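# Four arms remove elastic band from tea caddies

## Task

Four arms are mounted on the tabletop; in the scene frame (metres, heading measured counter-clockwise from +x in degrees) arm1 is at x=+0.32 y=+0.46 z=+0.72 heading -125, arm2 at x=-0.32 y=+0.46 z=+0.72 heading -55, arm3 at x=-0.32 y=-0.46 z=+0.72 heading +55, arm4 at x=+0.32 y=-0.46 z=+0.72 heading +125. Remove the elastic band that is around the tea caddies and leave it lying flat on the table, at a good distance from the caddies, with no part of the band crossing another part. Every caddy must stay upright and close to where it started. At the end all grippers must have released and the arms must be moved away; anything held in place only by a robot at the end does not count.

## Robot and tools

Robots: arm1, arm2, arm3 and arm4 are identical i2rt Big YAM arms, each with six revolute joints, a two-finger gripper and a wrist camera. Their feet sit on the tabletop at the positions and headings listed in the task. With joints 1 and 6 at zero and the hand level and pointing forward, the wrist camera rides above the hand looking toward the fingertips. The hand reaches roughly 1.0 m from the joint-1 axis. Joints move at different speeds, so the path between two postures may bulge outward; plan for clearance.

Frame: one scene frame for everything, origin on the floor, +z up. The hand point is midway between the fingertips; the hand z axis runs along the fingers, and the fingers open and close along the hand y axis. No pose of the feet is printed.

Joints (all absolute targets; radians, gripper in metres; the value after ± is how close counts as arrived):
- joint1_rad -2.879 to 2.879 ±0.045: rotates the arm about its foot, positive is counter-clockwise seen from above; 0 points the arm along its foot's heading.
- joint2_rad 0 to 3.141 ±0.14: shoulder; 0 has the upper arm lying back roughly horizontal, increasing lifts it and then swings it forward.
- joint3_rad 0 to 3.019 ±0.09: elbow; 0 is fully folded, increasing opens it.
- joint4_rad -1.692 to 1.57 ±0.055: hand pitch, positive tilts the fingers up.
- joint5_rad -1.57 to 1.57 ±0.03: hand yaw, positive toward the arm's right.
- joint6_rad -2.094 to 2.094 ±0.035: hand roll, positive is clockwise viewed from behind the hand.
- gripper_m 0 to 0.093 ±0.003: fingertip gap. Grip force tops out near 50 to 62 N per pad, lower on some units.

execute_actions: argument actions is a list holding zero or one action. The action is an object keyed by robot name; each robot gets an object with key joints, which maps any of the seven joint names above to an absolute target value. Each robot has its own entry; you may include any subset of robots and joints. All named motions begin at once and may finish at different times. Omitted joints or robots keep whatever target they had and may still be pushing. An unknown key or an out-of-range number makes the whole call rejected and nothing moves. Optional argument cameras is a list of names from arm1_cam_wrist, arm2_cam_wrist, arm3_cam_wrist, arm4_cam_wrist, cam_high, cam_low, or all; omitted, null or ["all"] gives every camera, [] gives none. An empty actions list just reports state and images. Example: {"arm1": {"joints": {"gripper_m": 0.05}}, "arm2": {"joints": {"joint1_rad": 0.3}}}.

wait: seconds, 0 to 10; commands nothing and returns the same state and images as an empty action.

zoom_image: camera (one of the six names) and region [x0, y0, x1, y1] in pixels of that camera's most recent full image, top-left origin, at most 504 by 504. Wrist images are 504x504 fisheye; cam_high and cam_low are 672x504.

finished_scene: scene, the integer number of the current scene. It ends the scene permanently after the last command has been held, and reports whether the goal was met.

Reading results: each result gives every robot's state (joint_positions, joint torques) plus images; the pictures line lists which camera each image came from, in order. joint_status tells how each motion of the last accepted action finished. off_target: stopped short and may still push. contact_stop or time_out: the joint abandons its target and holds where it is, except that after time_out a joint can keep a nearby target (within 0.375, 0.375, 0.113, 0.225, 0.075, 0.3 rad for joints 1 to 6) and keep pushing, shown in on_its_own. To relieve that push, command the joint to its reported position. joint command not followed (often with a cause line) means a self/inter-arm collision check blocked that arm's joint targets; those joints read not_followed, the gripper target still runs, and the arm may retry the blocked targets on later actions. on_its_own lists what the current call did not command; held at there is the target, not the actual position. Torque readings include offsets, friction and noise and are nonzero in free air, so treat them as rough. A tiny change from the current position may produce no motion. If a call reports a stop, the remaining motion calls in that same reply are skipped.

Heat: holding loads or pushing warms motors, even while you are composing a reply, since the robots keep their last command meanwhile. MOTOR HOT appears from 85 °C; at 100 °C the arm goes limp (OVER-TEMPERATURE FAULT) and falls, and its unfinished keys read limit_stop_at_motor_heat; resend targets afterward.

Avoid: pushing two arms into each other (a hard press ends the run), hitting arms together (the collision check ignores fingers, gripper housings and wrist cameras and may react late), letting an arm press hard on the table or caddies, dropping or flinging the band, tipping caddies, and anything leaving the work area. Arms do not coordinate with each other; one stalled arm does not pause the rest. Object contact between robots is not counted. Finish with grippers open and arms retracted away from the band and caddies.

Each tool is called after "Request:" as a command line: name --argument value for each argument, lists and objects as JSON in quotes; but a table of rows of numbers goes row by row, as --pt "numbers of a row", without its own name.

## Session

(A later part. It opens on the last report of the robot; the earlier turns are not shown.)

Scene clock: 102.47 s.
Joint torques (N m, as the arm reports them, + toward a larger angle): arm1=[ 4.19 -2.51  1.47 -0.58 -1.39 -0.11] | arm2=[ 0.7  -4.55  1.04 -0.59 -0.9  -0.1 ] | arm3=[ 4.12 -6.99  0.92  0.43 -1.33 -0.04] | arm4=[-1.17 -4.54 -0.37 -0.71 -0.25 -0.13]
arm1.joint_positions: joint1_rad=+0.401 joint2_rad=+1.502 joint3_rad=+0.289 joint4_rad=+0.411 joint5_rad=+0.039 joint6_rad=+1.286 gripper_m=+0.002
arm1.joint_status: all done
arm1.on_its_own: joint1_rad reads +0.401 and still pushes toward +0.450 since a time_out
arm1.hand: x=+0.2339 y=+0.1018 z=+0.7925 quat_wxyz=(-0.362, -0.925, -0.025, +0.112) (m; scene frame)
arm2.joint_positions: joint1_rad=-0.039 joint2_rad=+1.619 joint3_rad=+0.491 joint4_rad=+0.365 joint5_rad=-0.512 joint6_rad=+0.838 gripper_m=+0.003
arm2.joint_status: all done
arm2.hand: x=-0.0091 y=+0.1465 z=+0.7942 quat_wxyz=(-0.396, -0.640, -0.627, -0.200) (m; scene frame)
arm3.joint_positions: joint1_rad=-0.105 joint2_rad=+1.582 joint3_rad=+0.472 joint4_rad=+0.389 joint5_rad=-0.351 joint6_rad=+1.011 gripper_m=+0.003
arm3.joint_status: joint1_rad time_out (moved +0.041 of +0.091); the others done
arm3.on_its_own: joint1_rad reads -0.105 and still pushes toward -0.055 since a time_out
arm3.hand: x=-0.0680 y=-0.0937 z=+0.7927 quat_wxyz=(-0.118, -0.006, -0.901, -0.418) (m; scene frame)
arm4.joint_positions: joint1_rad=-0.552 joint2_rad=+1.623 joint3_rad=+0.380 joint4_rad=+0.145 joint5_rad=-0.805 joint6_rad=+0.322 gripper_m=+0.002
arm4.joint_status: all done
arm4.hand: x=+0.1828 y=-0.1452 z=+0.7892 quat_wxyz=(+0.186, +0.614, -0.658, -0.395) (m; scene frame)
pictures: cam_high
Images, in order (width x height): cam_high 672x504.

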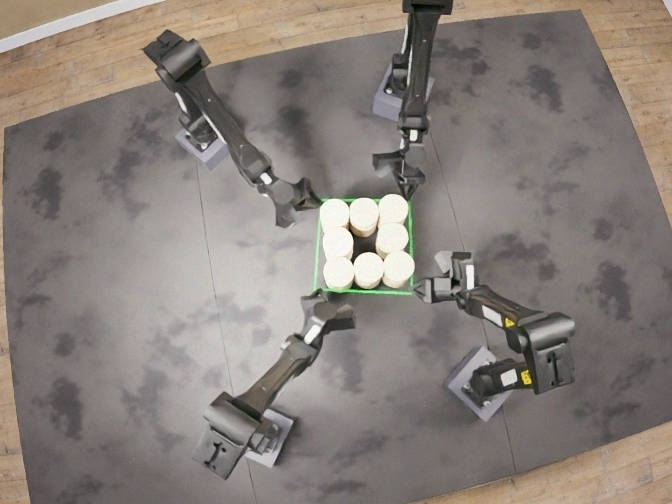

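Request:
execute_actions --actions '[{"arm1":{"joints":{"joint2_rad":1.50,"joint3_rad":0.175}},"arm2":{"joints":{"joint1_rad":-0.075,"joint2_rad":1.61,"joint3_rad":0.36}},"arm3":{"joints":{"joint1_rad":-0.125,"joint2_rad":1.575,"joint3_rad":0.36}},"arm4":{"joints":{"joint1_rad":-0.665,"joint3_rad":0.31}}}]' --cameras '["cam_high"]'

Request:
zoom_image --camera "cam_high" --region '[270, 160, 470, 340]'

Scene clock: 109.27 s.
Joint torques (N m, as the arm reports them, + toward a larger angle): arm1=[ 4.19 -3.07 -0.89 -0.59 -1.59 -0.1 ] | arm2=[ 0.33 -5.88 -1.87 -0.7  -0.84 -0.14] | arm3=[ 1.13 -8.71 -1.74  0.32 -1.33 -0.04] | arm4=[-2.57 -4.22 -1.86 -0.7  -0.02 -0.13]
arm1.joint_positions: joint1_rad=+0.401 joint2_rad=+1.487 joint3_rad=+0.237 joint4_rad=+0.411 joint5_rad=+0.045 joint6_rad=+1.287 gripper_m=+0.002
arm1.joint_status: all done
arm1.on_its_own: joint1_rad reads +0.401 and still pushes toward +0.450 since a time_out
arm1.hand: x=+0.2385 y=+0.1270 z=+0.7822 quat_wxyz=(-0.345, -0.932, -0.024, +0.111) (m; scene frame)
arm2.joint_positions: joint1_rad=-0.077 joint2_rad=+1.604 joint3_rad=+0.446 joint4_rad=+0.366 joint5_rad=-0.512 joint6_rad=+0.839 gripper_m=+0.003
arm2.joint_status: all done
arm2.hand: x=-0.0320 y=+0.1524 z=+0.7863 quat_wxyz=(-0.387, -0.658, -0.616, -0.195) (m; scene frame)
arm3.joint_positions: joint1_rad=-0.142 joint2_rad=+1.570 joint3_rad=+0.442 joint4_rad=+0.391 joint5_rad=-0.351 joint6_rad=+1.011 gripper_m=+0.003
arm3.joint_status: all done
arm3.hand: x=-0.0636 y=-0.1130 z=+0.7880 quat_wxyz=(-0.121, -0.025, -0.903, -0.410) (m; scene frame)
arm4.joint_positions: joint1_rad=-0.642 joint2_rad=+1.623 joint3_rad=+0.380 joint4_rad=+0.145 joint5_rad=-0.811 joint6_rad=+0.322 gripper_m=+0.002
arm4.joint_status: all done
arm4.hand: x=+0.2107 y=-0.1345 z=+0.7903 quat_wxyz=(+0.171, +0.584, -0.683, -0.405) (m; scene frame)
pictures: cam_high
Images, in order (width x height): cam_high 672x504.

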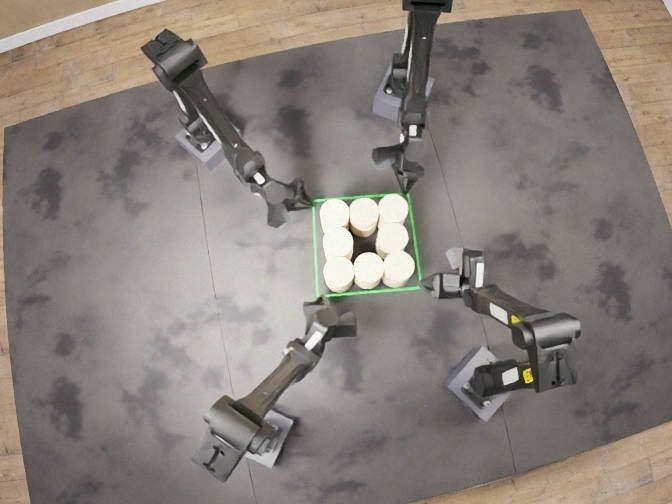

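Region (270, 160, 470, 340) of cam_high's 672x504 image, scaled by 2.520, with more detail than that image has; it fills the top 454 rows of this view, and the rest is white.

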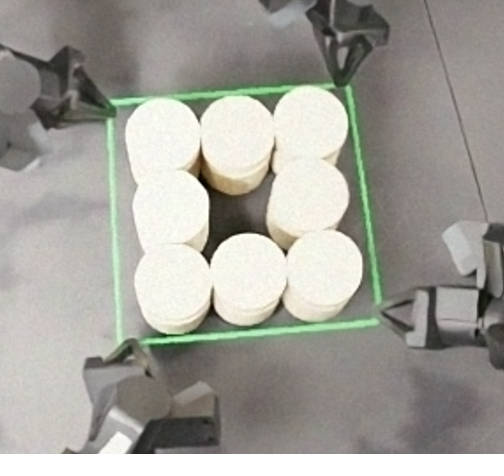

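Request:
execute_actions --actions '[{"arm1":{"joints":{"joint2_rad":1.22,"joint3_rad":0.2,"joint4_rad":0.07}},"arm2":{"joints":{"joint2_rad":1.41,"joint4_rad":0.11}},"arm3":{"joints":{"joint2_rad":1.37,"joint4_rad":0.13}},"arm4":{"joints":{"joint2_rad":1.42,"joint3_rad":0.295,"joint4_rad":-0.14}}}]' --cameras '["cam_high","cam_low"]'

Request:
zoom_image --camera "cam_high" --region '[270, 160, 470, 340]'

Scene clock: 117.47 s.
Joint torques (N m, as the arm reports them, + toward a larger angle): arm1=[ 4.1  -1.12  2.35 -1.69 -1.62 -0.11] | arm2=[-0.13 -4.85 -0.29 -1.84 -0.8  -0.17] | arm3=[ 1.07 -6.72 -0.03 -1.37 -1.33 -0.04] | arm4=[-2.54 -3.73 -0.59 -1.97  0.09 -0.14]
arm1.joint_positions: joint1_rad=+0.401 joint2_rad=+1.203 joint3_rad=+0.253 joint4_rad=+0.142 joint5_rad=+0.045 joint6_rad=+1.287 gripper_m=+0.002
arm1.joint_status: joint4_rad time_out (moved -0.269 of -0.341); the others done
arm1.on_its_own: joint1_rad reads +0.401 and still pushes toward +0.450 since a time_out; joint4_rad reads +0.142 and still pushes toward +0.070 since a time_out
arm1.hand: x=+0.2390 y=+0.1290 z=+0.8337 quat_wxyz=(-0.359, -0.926, -0.023, +0.114) (m; scene frame)
arm2.joint_positions: joint1_rad=-0.077 joint2_rad=+1.396 joint3_rad=+0.446 joint4_rad=+0.181 joint5_rad=-0.512 joint6_rad=+0.839 gripper_m=+0.003
arm2.joint_status: joint4_rad time_out (moved -0.186 of -0.256); the others done
arm2.on_its_own: joint4_rad reads +0.181 and still pushes toward +0.110 since a time_out
arm2.hand: x=-0.0353 y=+0.1588 z=+0.8373 quat_wxyz=(-0.397, -0.653, -0.615, -0.193) (m; scene frame)
arm3.joint_positions: joint1_rad=-0.142 joint2_rad=+1.360 joint3_rad=+0.441 joint4_rad=+0.209 joint5_rad=-0.351 joint6_rad=+1.011 gripper_m=+0.003
arm3.joint_status: joint4_rad time_out (moved -0.182 of -0.261); the others done
arm3.on_its_own: joint4_rad reads +0.209 and still pushes toward +0.130 since a time_out
arm3.hand: x=-0.0692 y=-0.1186 z=+0.8401 quat_wxyz=(-0.130, -0.022, -0.898, -0.419) (m; scene frame)
arm4.joint_positions: joint1_rad=-0.642 joint2_rad=+1.399 joint3_rad=+0.368 joint4_rad=-0.078 joint5_rad=-0.815 joint6_rad=+0.323 gripper_m=+0.002
arm4.joint_status: joint4_rad time_out (moved -0.223 of -0.285); the others done
arm4.on_its_own: joint4_rad reads -0.078 and still pushes toward -0.140 since a time_out
arm4.hand: x=+0.2094 y=-0.1488 z=+0.8338 quat_wxyz=(+0.176, +0.583, -0.684, -0.402) (m; scene frame)
pictures: cam_high, cam_low
Images, in order (width x height): cam_high 672x504, cam_low 672x504.

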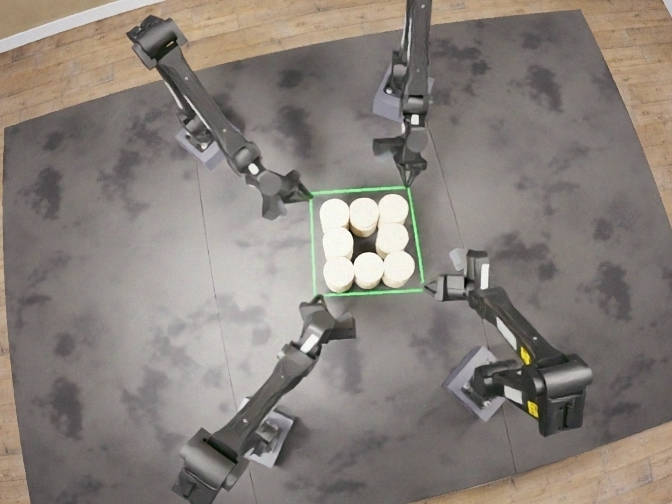

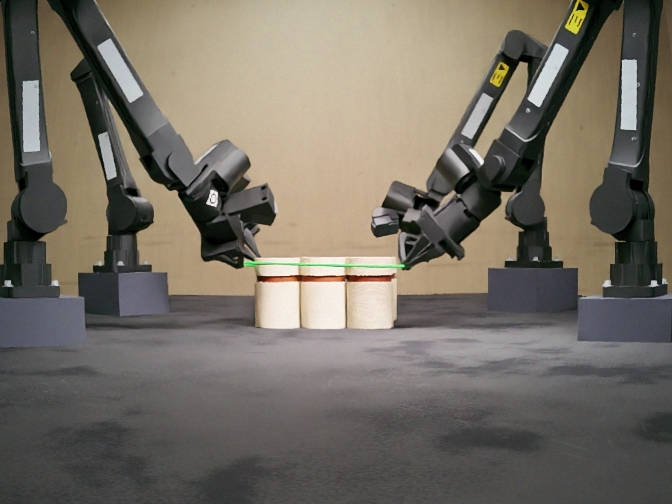

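Region (270, 160, 470, 340) of cam_high's 672x504 image, scaled by 2.520, with more detail than that image has; it fills the top 454 rows of this view, and the rest is white.

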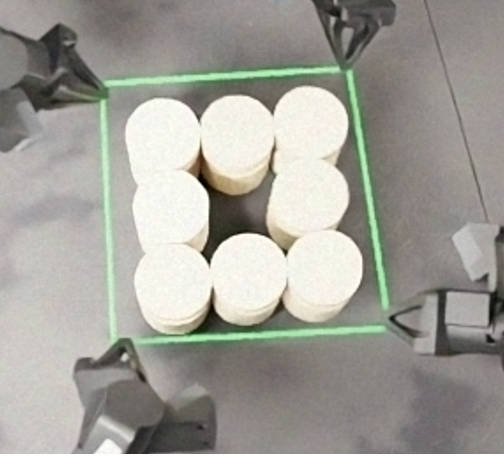

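Request:
execute_actions --actions '[{"arm1":{"joints":{"joint2_rad":0.96}},"arm2":{"joints":{"joint2_rad":1.21}},"arm3":{"joints":{"joint2_rad":1.18}},"arm4":{"joints":{"joint2_rad":1.13}}}]' --cameras '["cam_high","cam_low"]'

Request:
execute_actions --actions '[{"arm3":{"joints":{"joint1_rad":0.367,"joint2_rad":0.98,"joint3_rad":0.70,"joint4_rad":-0.78,"joint5_rad":0,"joint6_rad":1.5}},"arm4":{"joints":{"joint1_rad":0.15,"joint2_rad":1.36,"joint3_rad":0.96,"joint4_rad":-0.66,"joint5_rad":0,"joint6_rad":1.17}},"arm1":{"joints":{"joint1_rad":-0.13,"joint2_rad":1.36,"joint3_rad":0.96,"joint4_rad":-0.66,"joint6_rad":1.2}},"arm2":{"joints":{"joint1_rad":-0.386,"joint2_rad":1.0,"joint3_rad":0.70,"joint4_rad":-0.76,"joint5_rad":0,"joint6_rad":0.72}}}]' --cameras '["cam_high","cam_low"]'

Request:
execute_actions --actions '[{"arm3":{"joints":{"joint1_rad":0.89,"joint2_rad":1.118,"joint3_rad":0.66,"joint4_rad":-0.62,"joint6_rad":2.05}},"arm4":{"joints":{"joint1_rad":0.367,"joint2_rad":1.80,"joint3_rad":1.395,"joint4_rad":-0.66,"joint6_rad":1.5}},"arm1":{"joints":{"joint1_rad":-0.367,"joint2_rad":1.80,"joint3_rad":1.40,"joint4_rad":-0.67,"joint6_rad":1.16}},"arm2":{"joints":{"joint1_rad":-0.89,"joint2_rad":1.125,"joint3_rad":0.66,"joint4_rad":-0.61,"joint6_rad":0.27}}}]' --cameras '["cam_high","cam_low"]'

Scene clock: 130.13 s.
Joint torques (N m, as the arm reports them, + toward a larger angle): arm1=[ 4.06 -0.14  5.51 -0.29 -1.63 -0.13] | arm2=[-0.11 -4.57  2.6  -0.88 -0.92 -0.1 ] | arm3=[ 1.   -5.94  2.68 -0.67 -1.34 -0.05] | arm4=[-2.61 -3.27  3.21 -0.85  0.12 -0.14]
arm1.joint_positions: joint1_rad=+0.401 joint2_rad=+0.953 joint3_rad=+0.237 joint4_rad=+0.114 joint5_rad=+0.045 joint6_rad=+1.287 gripper_m=+0.002
arm1.joint_status: all done
arm1.on_its_own: joint1_rad reads +0.401 and still pushes toward +0.450 since a time_out
arm1.hand: x=+0.2376 y=+0.1220 z=+0.9027 quat_wxyz=(-0.450, -0.882, -0.020, +0.136) (m; scene frame)
arm2.joint_positions: joint1_rad=-0.077 joint2_rad=+1.207 joint3_rad=+0.430 joint4_rad=+0.167 joint5_rad=-0.509 joint6_rad=+0.839 gripper_m=+0.003
arm2.joint_status: all done
arm2.on_its_own: joint4_rad reads +0.167 and still pushes toward +0.110 since a time_out
arm2.hand: x=-0.0347 y=+0.1585 z=+0.9009 quat_wxyz=(-0.465, -0.616, -0.610, -0.177) (m; scene frame)
arm3.joint_positions: joint1_rad=-0.142 joint2_rad=+1.179 joint3_rad=+0.426 joint4_rad=+0.195 joint5_rad=-0.350 joint6_rad=+1.011 gripper_m=+0.003
arm3.joint_status: all done
arm3.on_its_own: joint4_rad reads +0.195 and still pushes toward +0.130 since a time_out
arm3.hand: x=-0.0697 y=-0.1189 z=+0.9028 quat_wxyz=(-0.176, -0.007, -0.866, -0.468) (m; scene frame)
arm4.joint_positions: joint1_rad=-0.642 joint2_rad=+1.122 joint3_rad=+0.342 joint4_rad=-0.098 joint5_rad=-0.815 joint6_rad=+0.323 gripper_m=+0.002
arm4.joint_status: all done
arm4.hand: x=+0.2093 y=-0.1427 z=+0.9028 quat_wxyz=(+0.104, +0.601, -0.634, -0.475) (m; scene frame)
pictures: cam_high, cam_low
Images, in order (width x height): cam_high 672x504, cam_low 672x504.

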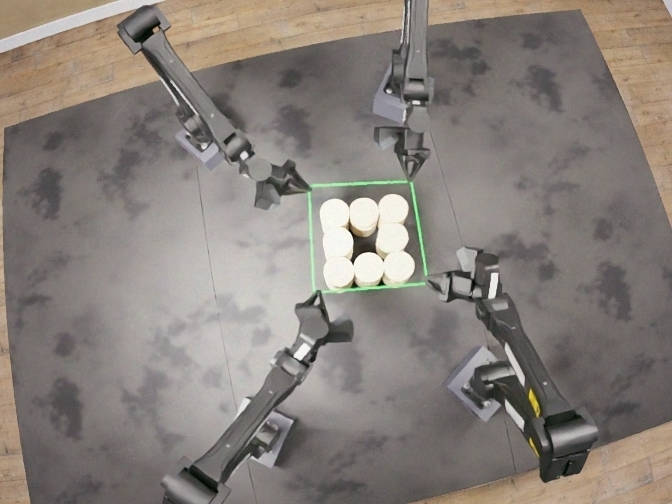

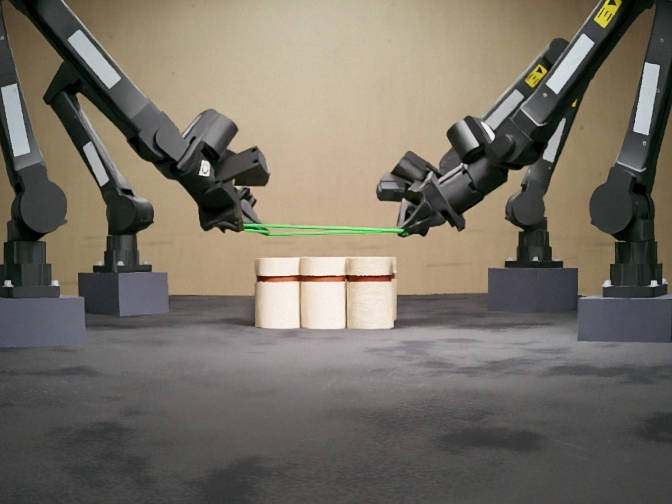

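Scene clock: 131.90 s.
Joint torques (N m, as the arm reports them, + toward a larger angle): arm1=[ 0.21 -7.26 11.22 -0.43 -0.1  -0.17] | arm2=[-1.73 -3.76 11.56 -0.82  0.73 -0.17] | arm3=[ 1.87 -6.5  11.56 -0.52 -0.27  0.05] | arm4=[-1.1  -7.35 10.11 -0.54  0.06 -0.05]
arm1.joint_positions: joint1_rad=-0.135 joint2_rad=+1.350 joint3_rad=+0.944 joint4_rad=-0.625 joint5_rad=+0.005 joint6_rad=+1.210 gripper_m=+0.002
arm1.joint_status: all done
arm1.hand: x=-0.0098 y=+0.1096 z=+0.9681 quat_wxyz=(-0.229, -0.944, +0.188, +0.144) (m; scene frame)
arm2.joint_positions: joint1_rad=-0.366 joint2_rad=+1.013 joint3_rad=+0.685 joint4_rad=-0.721 joint5_rad=-0.017 joint6_rad=+0.732 gripper_m=+0.003
arm2.joint_status: all done
arm2.hand: x=-0.2219 y=+0.1114 z=+0.9420 quat_wxyz=(-0.251, -0.821, -0.509, +0.071) (m; scene frame)
arm3.joint_positions: joint1_rad=+0.342 joint2_rad=+0.994 joint3_rad=+0.683 joint4_rad=-0.734 joint5_rad=+0.010 joint6_rad=+1.494 gripper_m=+0.003
arm3.joint_status: all done
arm3.hand: x=-0.2157 y=-0.1156 z=+0.9374 quat_wxyz=(-0.052, -0.103, -0.961, -0.253) (m; scene frame)
arm4.joint_positions: joint1_rad=+0.154 joint2_rad=+1.348 joint3_rad=+0.935 joint4_rad=-0.630 joint5_rad=-0.004 joint6_rad=+1.163 gripper_m=+0.002
arm4.joint_status: all done
arm4.hand: x=-0.0071 y=-0.1121 z=+0.9660 quat_wxyz=(+0.041, +0.530, -0.807, -0.259) (m; scene frame)
pictures: cam_high, cam_low
Images, in order (width x height): cam_high 672x504, cam_low 672x504.

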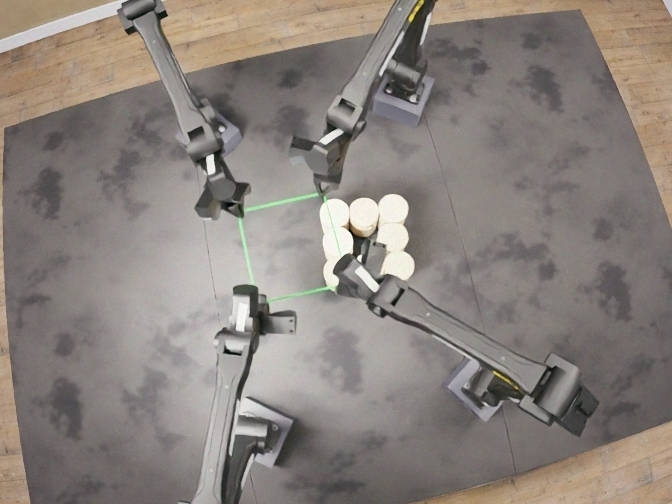

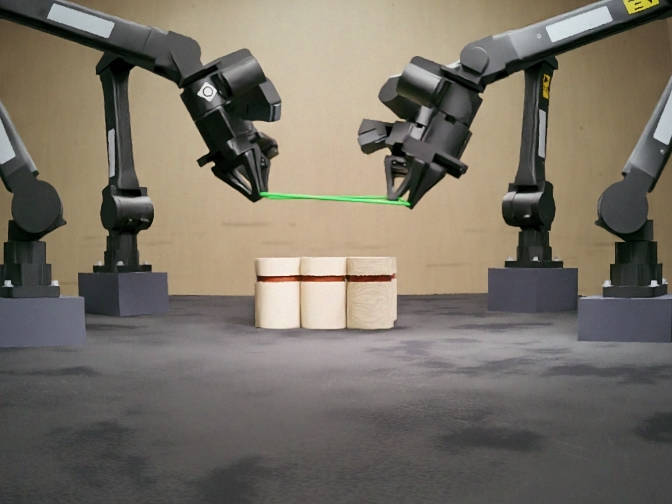

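Scene clock: 133.47 s.
Joint torques (N m, as the arm reports them, + toward a larger angle): arm1=[ -0.73 -15.66  12.33  -0.07   0.13  -0.16] | arm2=[-2.04 -3.82  9.9   1.08  0.52 -0.13] | arm3=[ 1.87 -6.55 10.22  1.8  -0.28  0.09] | arm4=[ -0.74 -14.22  10.67  -0.29  -0.04  -0.02]
arm1.joint_positions: joint1_rad=-0.362 joint2_rad=+1.805 joint3_rad=+1.369 joint4_rad=-0.646 joint5_rad=-0.002 joint6_rad=+1.170 gripper_m=+0.002
arm1.joint_status: all done
arm1.hand: x=-0.2087 y=+0.1054 z=+0.9208 quat_wxyz=(-0.192, -0.929, +0.277, +0.154) (m; scene frame)
arm2.joint_positions: joint1_rad=-0.873 joint2_rad=+1.120 joint3_rad=+0.659 joint4_rad=-0.618 joint5_rad=-0.012 joint6_rad=+0.281 gripper_m=+0.003
arm2.joint_status: all done
arm2.hand: x=-0.4083 y=+0.0955 z=+0.9066 quat_wxyz=(-0.181, -0.838, -0.486, +0.170) (m; scene frame)
arm3.joint_positions: joint1_rad=+0.865 joint2_rad=+1.120 joint3_rad=+0.650 joint4_rad=-0.633 joint5_rad=+0.010 joint6_rad=+2.040 gripper_m=+0.003
arm3.joint_status: all done
arm3.hand: x=-0.4037 y=-0.0999 z=+0.8902 quat_wxyz=(+0.075, -0.115, -0.966, -0.217) (m; scene frame)
arm4.joint_positions: joint1_rad=+0.365 joint2_rad=+1.805 joint3_rad=+1.356 joint4_rad=-0.638 joint5_rad=+0.000 joint6_rad=+1.493 gripper_m=+0.002
arm4.joint_status: all done
arm4.hand: x=-0.2005 y=-0.0976 z=+0.9154 quat_wxyz=(+0.097, +0.483, -0.842, -0.219) (m; scene frame)
pictures: cam_high, cam_low
Images, in order (width x height): cam_high 672x504, cam_low 672x504.

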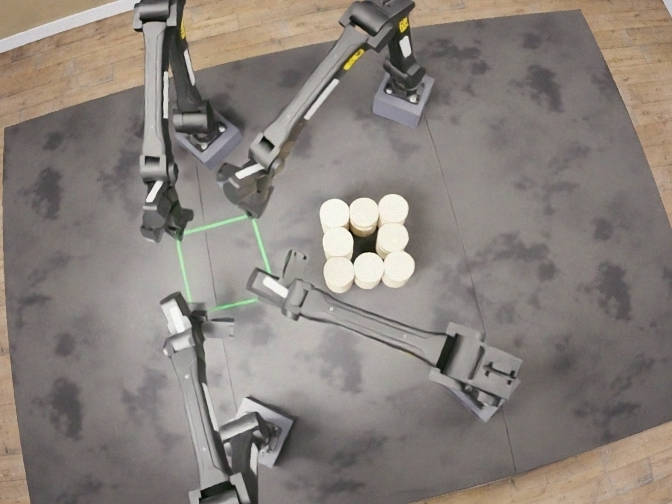

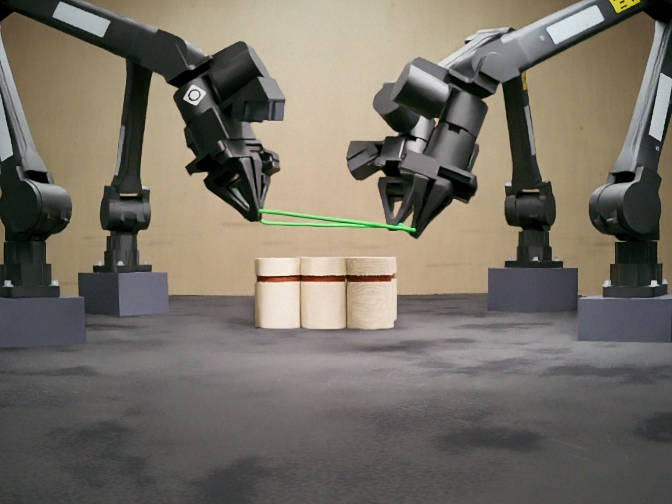

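Request:
execute_actions --actions '[{"arm3":{"joints":{"joint2_rad":1.535,"joint3_rad":0.522,"joint4_rad":-0.07}},"arm4":{"joints":{"joint1_rad":0.38,"joint2_rad":2.11,"joint3_rad":1.40,"joint4_rad":-0.345}},"arm1":{"joints":{"joint2_rad":2.105,"joint3_rad":1.39,"joint4_rad":-0.35}},"arm2":{"joints":{"joint2_rad":1.558,"joint3_rad":0.52,"joint4_rad":-0.048}}}]' --cameras '["cam_high","cam_low"]'

Scene clock: 141.73 s.
Joint torques (N m, as the arm reports them, + toward a larger angle): arm1=[ -0.45 -18.82   9.54   1.39   0.03  -0.14] | arm2=[-1.64 -5.42  6.21  1.33  0.32 -0.14] | arm3=[ 1.14 -8.38  6.08  2.17  0.05  0.06] | arm4=[ -0.92 -16.59   8.29   1.31   0.    -0.05]
arm1.joint_positions: joint1_rad=-0.364 joint2_rad=+2.120 joint3_rad=+1.372 joint4_rad=-0.361 joint5_rad=+0.001 joint6_rad=+1.169 gripper_m=+0.002
arm1.joint_status: all done
arm1.hand: x=-0.2346 y=+0.0888 z=+0.7543 quat_wxyz=(-0.180, -0.932, +0.278, +0.147) (m; scene frame)
arm2.joint_positions: joint1_rad=-0.879 joint2_rad=+1.545 joint3_rad=+0.521 joint4_rad=-0.063 joint5_rad=-0.007 joint6_rad=+0.277 gripper_m=+0.003
arm2.joint_status: all done
arm2.hand: x=-0.4168 y=+0.0790 z=+0.7593 quat_wxyz=(-0.175, -0.840, -0.485, +0.170) (m; scene frame)
arm3.joint_positions: joint1_rad=+0.873 joint2_rad=+1.528 joint3_rad=+0.519 joint4_rad=-0.093 joint5_rad=+0.003 joint6_rad=+2.044 gripper_m=+0.003
arm3.joint_status: all done
arm3.hand: x=-0.4123 y=-0.0832 z=+0.7511 quat_wxyz=(+0.079, -0.112, -0.967, -0.216) (m; scene frame)
arm4.joint_positions: joint1_rad=+0.378 joint2_rad=+2.109 joint3_rad=+1.378 joint4_rad=-0.355 joint5_rad=+0.000 joint6_rad=+1.496 gripper_m=+0.002
arm4.joint_status: all done
arm4.hand: x=-0.2362 y=-0.0809 z=+0.7636 quat_wxyz=(+0.099, +0.488, -0.839, -0.219) (m; scene frame)
pictures: cam_high, cam_low
Images, in order (width x height): cam_high 672x504, cam_low 672x504.

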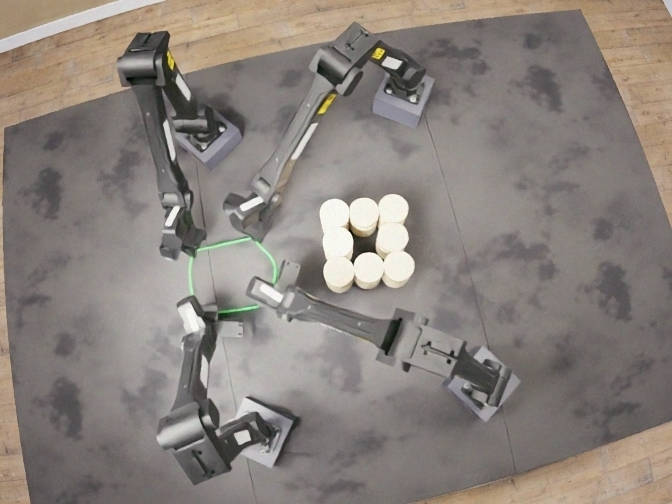

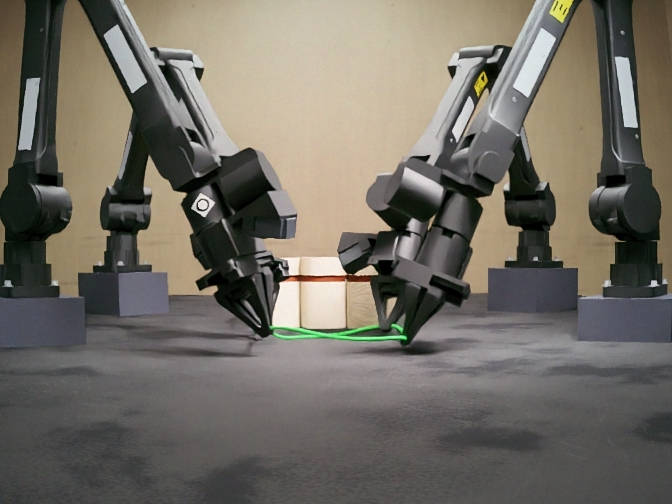

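Request:
execute_actions --actions '[{"arm1":{"joints":{"joint2_rad":2.135}},"arm2":{"joints":{"joint2_rad":1.61}},"arm3":{"joints":{"joint2_rad":1.56}},"arm4":{"joints":{"joint2_rad":2.145}}}]' --cameras '["cam_low"]'

Request:
execute_actions --actions '[{"arm1":{"joints":{"gripper_m":0.022}},"arm2":{"joints":{"gripper_m":0.022}},"arm3":{"joints":{"gripper_m":0.022}},"arm4":{"joints":{"gripper_m":0.022}}}]' --cameras '["cam_high"]'

Request:
execute_actions --actions '[{"arm3":{"joints":{"joint2_rad":1.33,"joint4_rad":-0.38}},"arm4":{"joints":{"joint2_rad":1.99,"joint4_rad":-0.6}},"arm1":{"joints":{"joint2_rad":1.99,"joint4_rad":-0.6}},"arm2":{"joints":{"joint2_rad":1.37,"joint4_rad":-0.35}}}]' --cameras '["cam_high"]'

Request:
execute_actions --actions '[{"arm3":{"joints":{"joint2_rad":0.6,"joint3_rad":0.9,"joint4_rad":-1.2}},"arm4":{"joints":{"joint2_rad":0.6,"joint4_rad":-1.4}},"arm1":{"joints":{"joint2_rad":0.6,"joint4_rad":-1.4}},"arm2":{"joints":{"joint2_rad":0.6,"joint3_rad":0.9,"joint4_rad":-1.2}}}]' --cameras '["cam_high"]'

Scene clock: 154.37 s.
Joint torques (N m, as the arm reports them, + toward a larger angle): arm1=[ -0.49 -16.05   9.59   1.39   0.03  -0.15] | arm2=[-1.65 -6.09  5.68  1.16  0.34 -0.04] | arm3=[ 1.16 -8.08  5.88  2.09  0.05  0.06] | arm4=[ -0.91 -15.49   7.97   0.83  -0.01  -0.05]
arm1.joint_positions: joint1_rad=-0.364 joint2_rad=+2.120 joint3_rad=+1.372 joint4_rad=-0.361 joint5_rad=+0.001 joint6_rad=+1.169 gripper_m=+0.002
arm1.joint_status: all done
arm1.hand: x=-0.2346 y=+0.0888 z=+0.7543 quat_wxyz=(-0.180, -0.932, +0.278, +0.147) (m; scene frame)
arm2.joint_positions: joint1_rad=-0.879 joint2_rad=+1.594 joint3_rad=+0.521 joint4_rad=-0.060 joint5_rad=-0.006 joint6_rad=+0.277 gripper_m=+0.003
arm2.joint_status: all done
arm2.hand: x=-0.4150 y=+0.0866 z=+0.7412 quat_wxyz=(-0.159, -0.845, -0.487, +0.154) (m; scene frame)
arm3.joint_positions: joint1_rad=+0.873 joint2_rad=+1.548 joint3_rad=+0.519 joint4_rad=-0.093 joint5_rad=+0.003 joint6_rad=+2.044 gripper_m=+0.003
arm3.joint_status: all done
arm3.hand: x=-0.4115 y=-0.0864 z=+0.7438 quat_wxyz=(+0.076, -0.113, -0.969, -0.207) (m; scene frame)
arm4.joint_positions: joint1_rad=+0.378 joint2_rad=+2.127 joint3_rad=+1.378 joint4_rad=-0.353 joint5_rad=+0.000 joint6_rad=+1.496 gripper_m=+0.002
arm4.joint_status: all done
arm4.hand: x=-0.2337 y=-0.0824 z=+0.7526 quat_wxyz=(+0.096, +0.488, -0.841, -0.212) (m; scene frame)
pictures: cam_low
Images, in order (width x height): cam_low 672x504.

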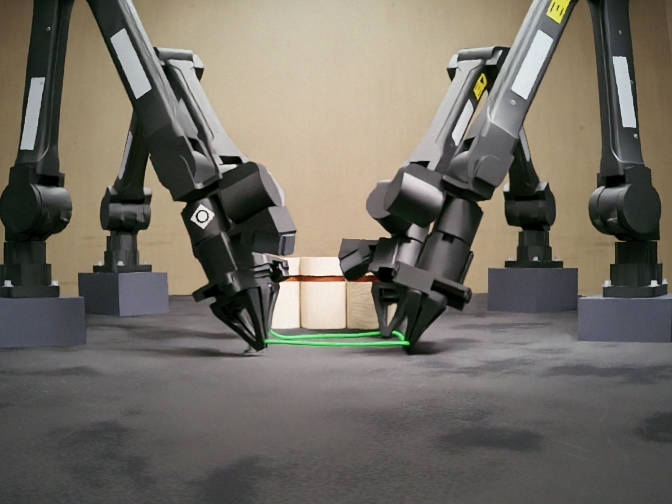

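Scene clock: 154.87 s.
Joint torques (N m, as the arm reports them, + toward a larger angle): arm1=[ -0.22 -15.94   9.75   1.39   0.03  -0.15] | arm2=[-0.83 -5.73  5.72  1.4   0.2  -0.06] | arm3=[ 1.1  -7.81  5.93  1.91  0.07  0.05] | arm4=[ -0.69 -14.61   7.84   0.6    0.01  -0.05]
arm1.joint_positions: joint1_rad=-0.364 joint2_rad=+2.120 joint3_rad=+1.372 joint4_rad=-0.361 joint5_rad=+0.001 joint6_rad=+1.169 gripper_m=+0.022
arm1.joint_status: all done
arm1.hand: x=-0.2346 y=+0.0888 z=+0.7543 quat_wxyz=(-0.180, -0.932, +0.278, +0.147) (m; scene frame)
arm2.joint_positions: joint1_rad=-0.882 joint2_rad=+1.594 joint3_rad=+0.521 joint4_rad=-0.060 joint5_rad=-0.004 joint6_rad=+0.277 gripper_m=+0.022
arm2.joint_status: all done
arm2.hand: x=-0.4164 y=+0.0869 z=+0.7412 quat_wxyz=(-0.158, -0.845, -0.486, +0.155) (m; scene frame)
arm3.joint_positions: joint1_rad=+0.873 joint2_rad=+1.548 joint3_rad=+0.519 joint4_rad=-0.087 joint5_rad=+0.003 joint6_rad=+2.044 gripper_m=+0.022
arm3.joint_status: all done
arm3.hand: x=-0.4120 y=-0.0852 z=+0.7444 quat_wxyz=(+0.077, -0.112, -0.968, -0.210) (m; scene frame)
arm4.joint_positions: joint1_rad=+0.378 joint2_rad=+2.127 joint3_rad=+1.382 joint4_rad=-0.344 joint5_rad=+0.000 joint6_rad=+1.496 gripper_m=+0.022
arm4.joint_status: all done
arm4.hand: x=-0.2372 y=-0.0801 z=+0.7554 quat_wxyz=(+0.099, +0.487, -0.840, -0.218) (m; scene frame)
pictures: cam_high
Images, in order (width x height): cam_high 672x504.

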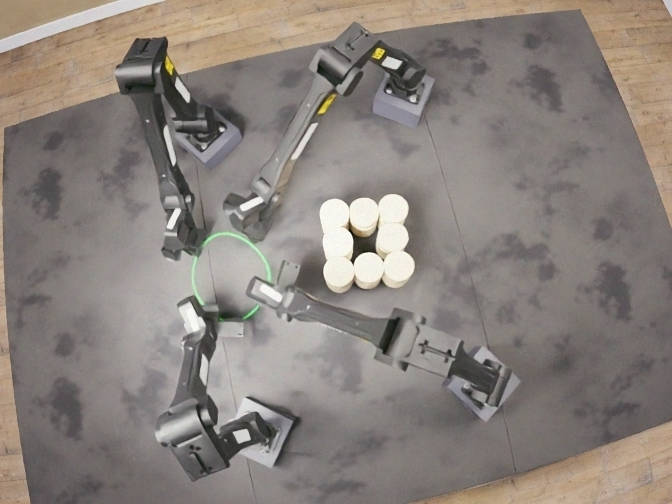

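Scene clock: 155.93 s.
Joint torques (N m, as the arm reports them, + toward a larger angle): arm1=[ -0.51 -16.08  10.16   0.4    0.04  -0.14] | arm2=[-0.59 -5.06  7.43  0.17  0.25 -0.06] | arm3=[ 0.93 -7.73  7.63  0.48  0.08  0.06] | arm4=[ -0.87 -15.02   8.53   0.01   0.01  -0.05]
arm1.joint_positions: joint1_rad=-0.364 joint2_rad=+1.984 joint3_rad=+1.372 joint4_rad=-0.591 joint5_rad=+0.001 joint6_rad=+1.169 gripper_m=+0.022
arm1.joint_status: all done
arm1.hand: x=-0.2096 y=+0.1060 z=+0.8169 quat_wxyz=(-0.145, -0.941, +0.281, +0.118) (m; scene frame)
arm2.joint_positions: joint1_rad=-0.882 joint2_rad=+1.367 joint3_rad=+0.519 joint4_rad=-0.341 joint5_rad=-0.004 joint6_rad=+0.277 gripper_m=+0.022
arm2.joint_status: all done
arm2.hand: x=-0.4088 y=+0.1154 z=+0.7925 quat_wxyz=(-0.139, -0.851, -0.489, +0.137) (m; scene frame)
arm3.joint_positions: joint1_rad=+0.873 joint2_rad=+1.333 joint3_rad=+0.516 joint4_rad=-0.364 joint5_rad=+0.003 joint6_rad=+2.044 gripper_m=+0.022
arm3.joint_status: all done
arm3.hand: x=-0.4043 y=-0.1164 z=+0.7907 quat_wxyz=(+0.066, -0.113, -0.975, -0.180) (m; scene frame)
arm4.joint_positions: joint1_rad=+0.378 joint2_rad=+1.991 joint3_rad=+1.382 joint4_rad=-0.592 joint5_rad=+0.000 joint6_rad=+1.496 gripper_m=+0.022
arm4.joint_status: all done
arm4.hand: x=-0.2097 y=-0.0997 z=+0.8167 quat_wxyz=(+0.075, +0.493, -0.850, -0.168) (m; scene frame)
pictures: cam_high
Images, in order (width x height): cam_high 672x504.

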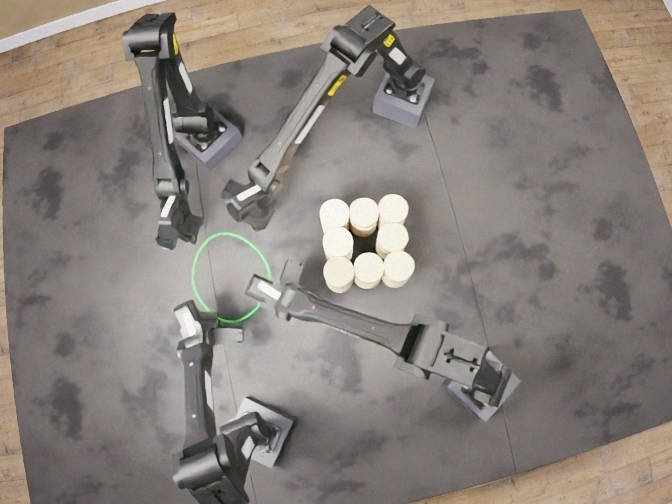

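Scene clock: 157.73 s.
Joint torques (N m, as the arm reports them, + toward a larger angle): arm1=[-0.55  4.21  9.86  1.29  0.01 -0.17] | arm2=[-0.57  1.22 11.53  0.84  0.23 -0.04] | arm3=[ 1.02 -0.11 11.96  0.88  0.08  0.05] | arm4=[-0.76  1.94  8.48  0.95 -0.03 -0.09]
arm1.joint_positions: joint1_rad=-0.364 joint2_rad=+0.595 joint3_rad=+1.375 joint4_rad=-1.391 joint5_rad=+0.001 joint6_rad=+1.169 gripper_m=+0.022
arm1.joint_status: all done
arm1.hand: x=+0.1397 y=+0.3428 z=+1.3389 quat_wxyz=(-0.359, -0.848, +0.254, +0.295) (m; scene frame)
arm2.joint_positions: joint1_rad=-0.882 joint2_rad=+0.603 joint3_rad=+0.892 joint4_rad=-1.191 joint5_rad=-0.004 joint6_rad=+0.277 gripper_m=+0.022
arm2.joint_status: all done
arm2.hand: x=-0.3840 y=+0.2041 z=+1.1080 quat_wxyz=(-0.237, -0.817, -0.470, +0.233) (m; scene frame)
arm3.joint_positions: joint1_rad=+0.873 joint2_rad=+0.603 joint3_rad=+0.883 joint4_rad=-1.184 joint5_rad=+0.003 joint6_rad=+2.044 gripper_m=+0.022
arm3.joint_status: all done
arm3.hand: x=-0.3837 y=-0.1988 z=+1.0963 quat_wxyz=(+0.113, -0.109, -0.939, -0.306) (m; scene frame)
arm4.joint_positions: joint1_rad=+0.378 joint2_rad=+0.596 joint3_rad=+1.382 joint4_rad=-1.393 joint5_rad=+0.000 joint6_rad=+1.496 gripper_m=+0.022
arm4.joint_status: all done
arm4.hand: x=+0.1360 y=-0.3425 z=+1.3449 quat_wxyz=(+0.197, +0.446, -0.765, -0.420) (m; scene frame)
pictures: cam_high
Images, in order (width x height): cam_high 672x504.

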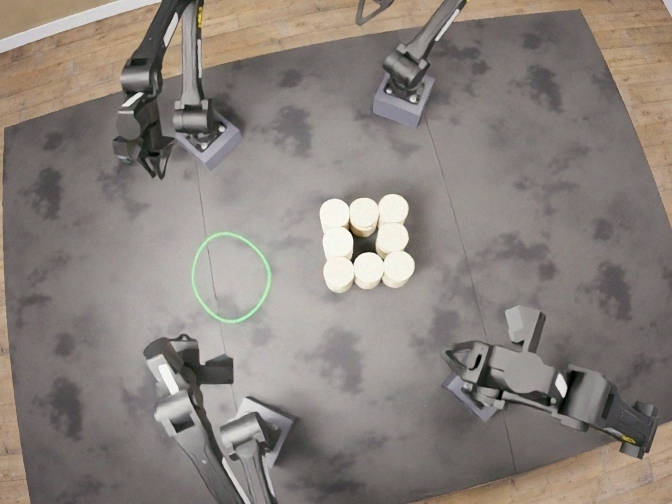

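Request:
finished_scene --scene 2

The scene is finished: the task was done.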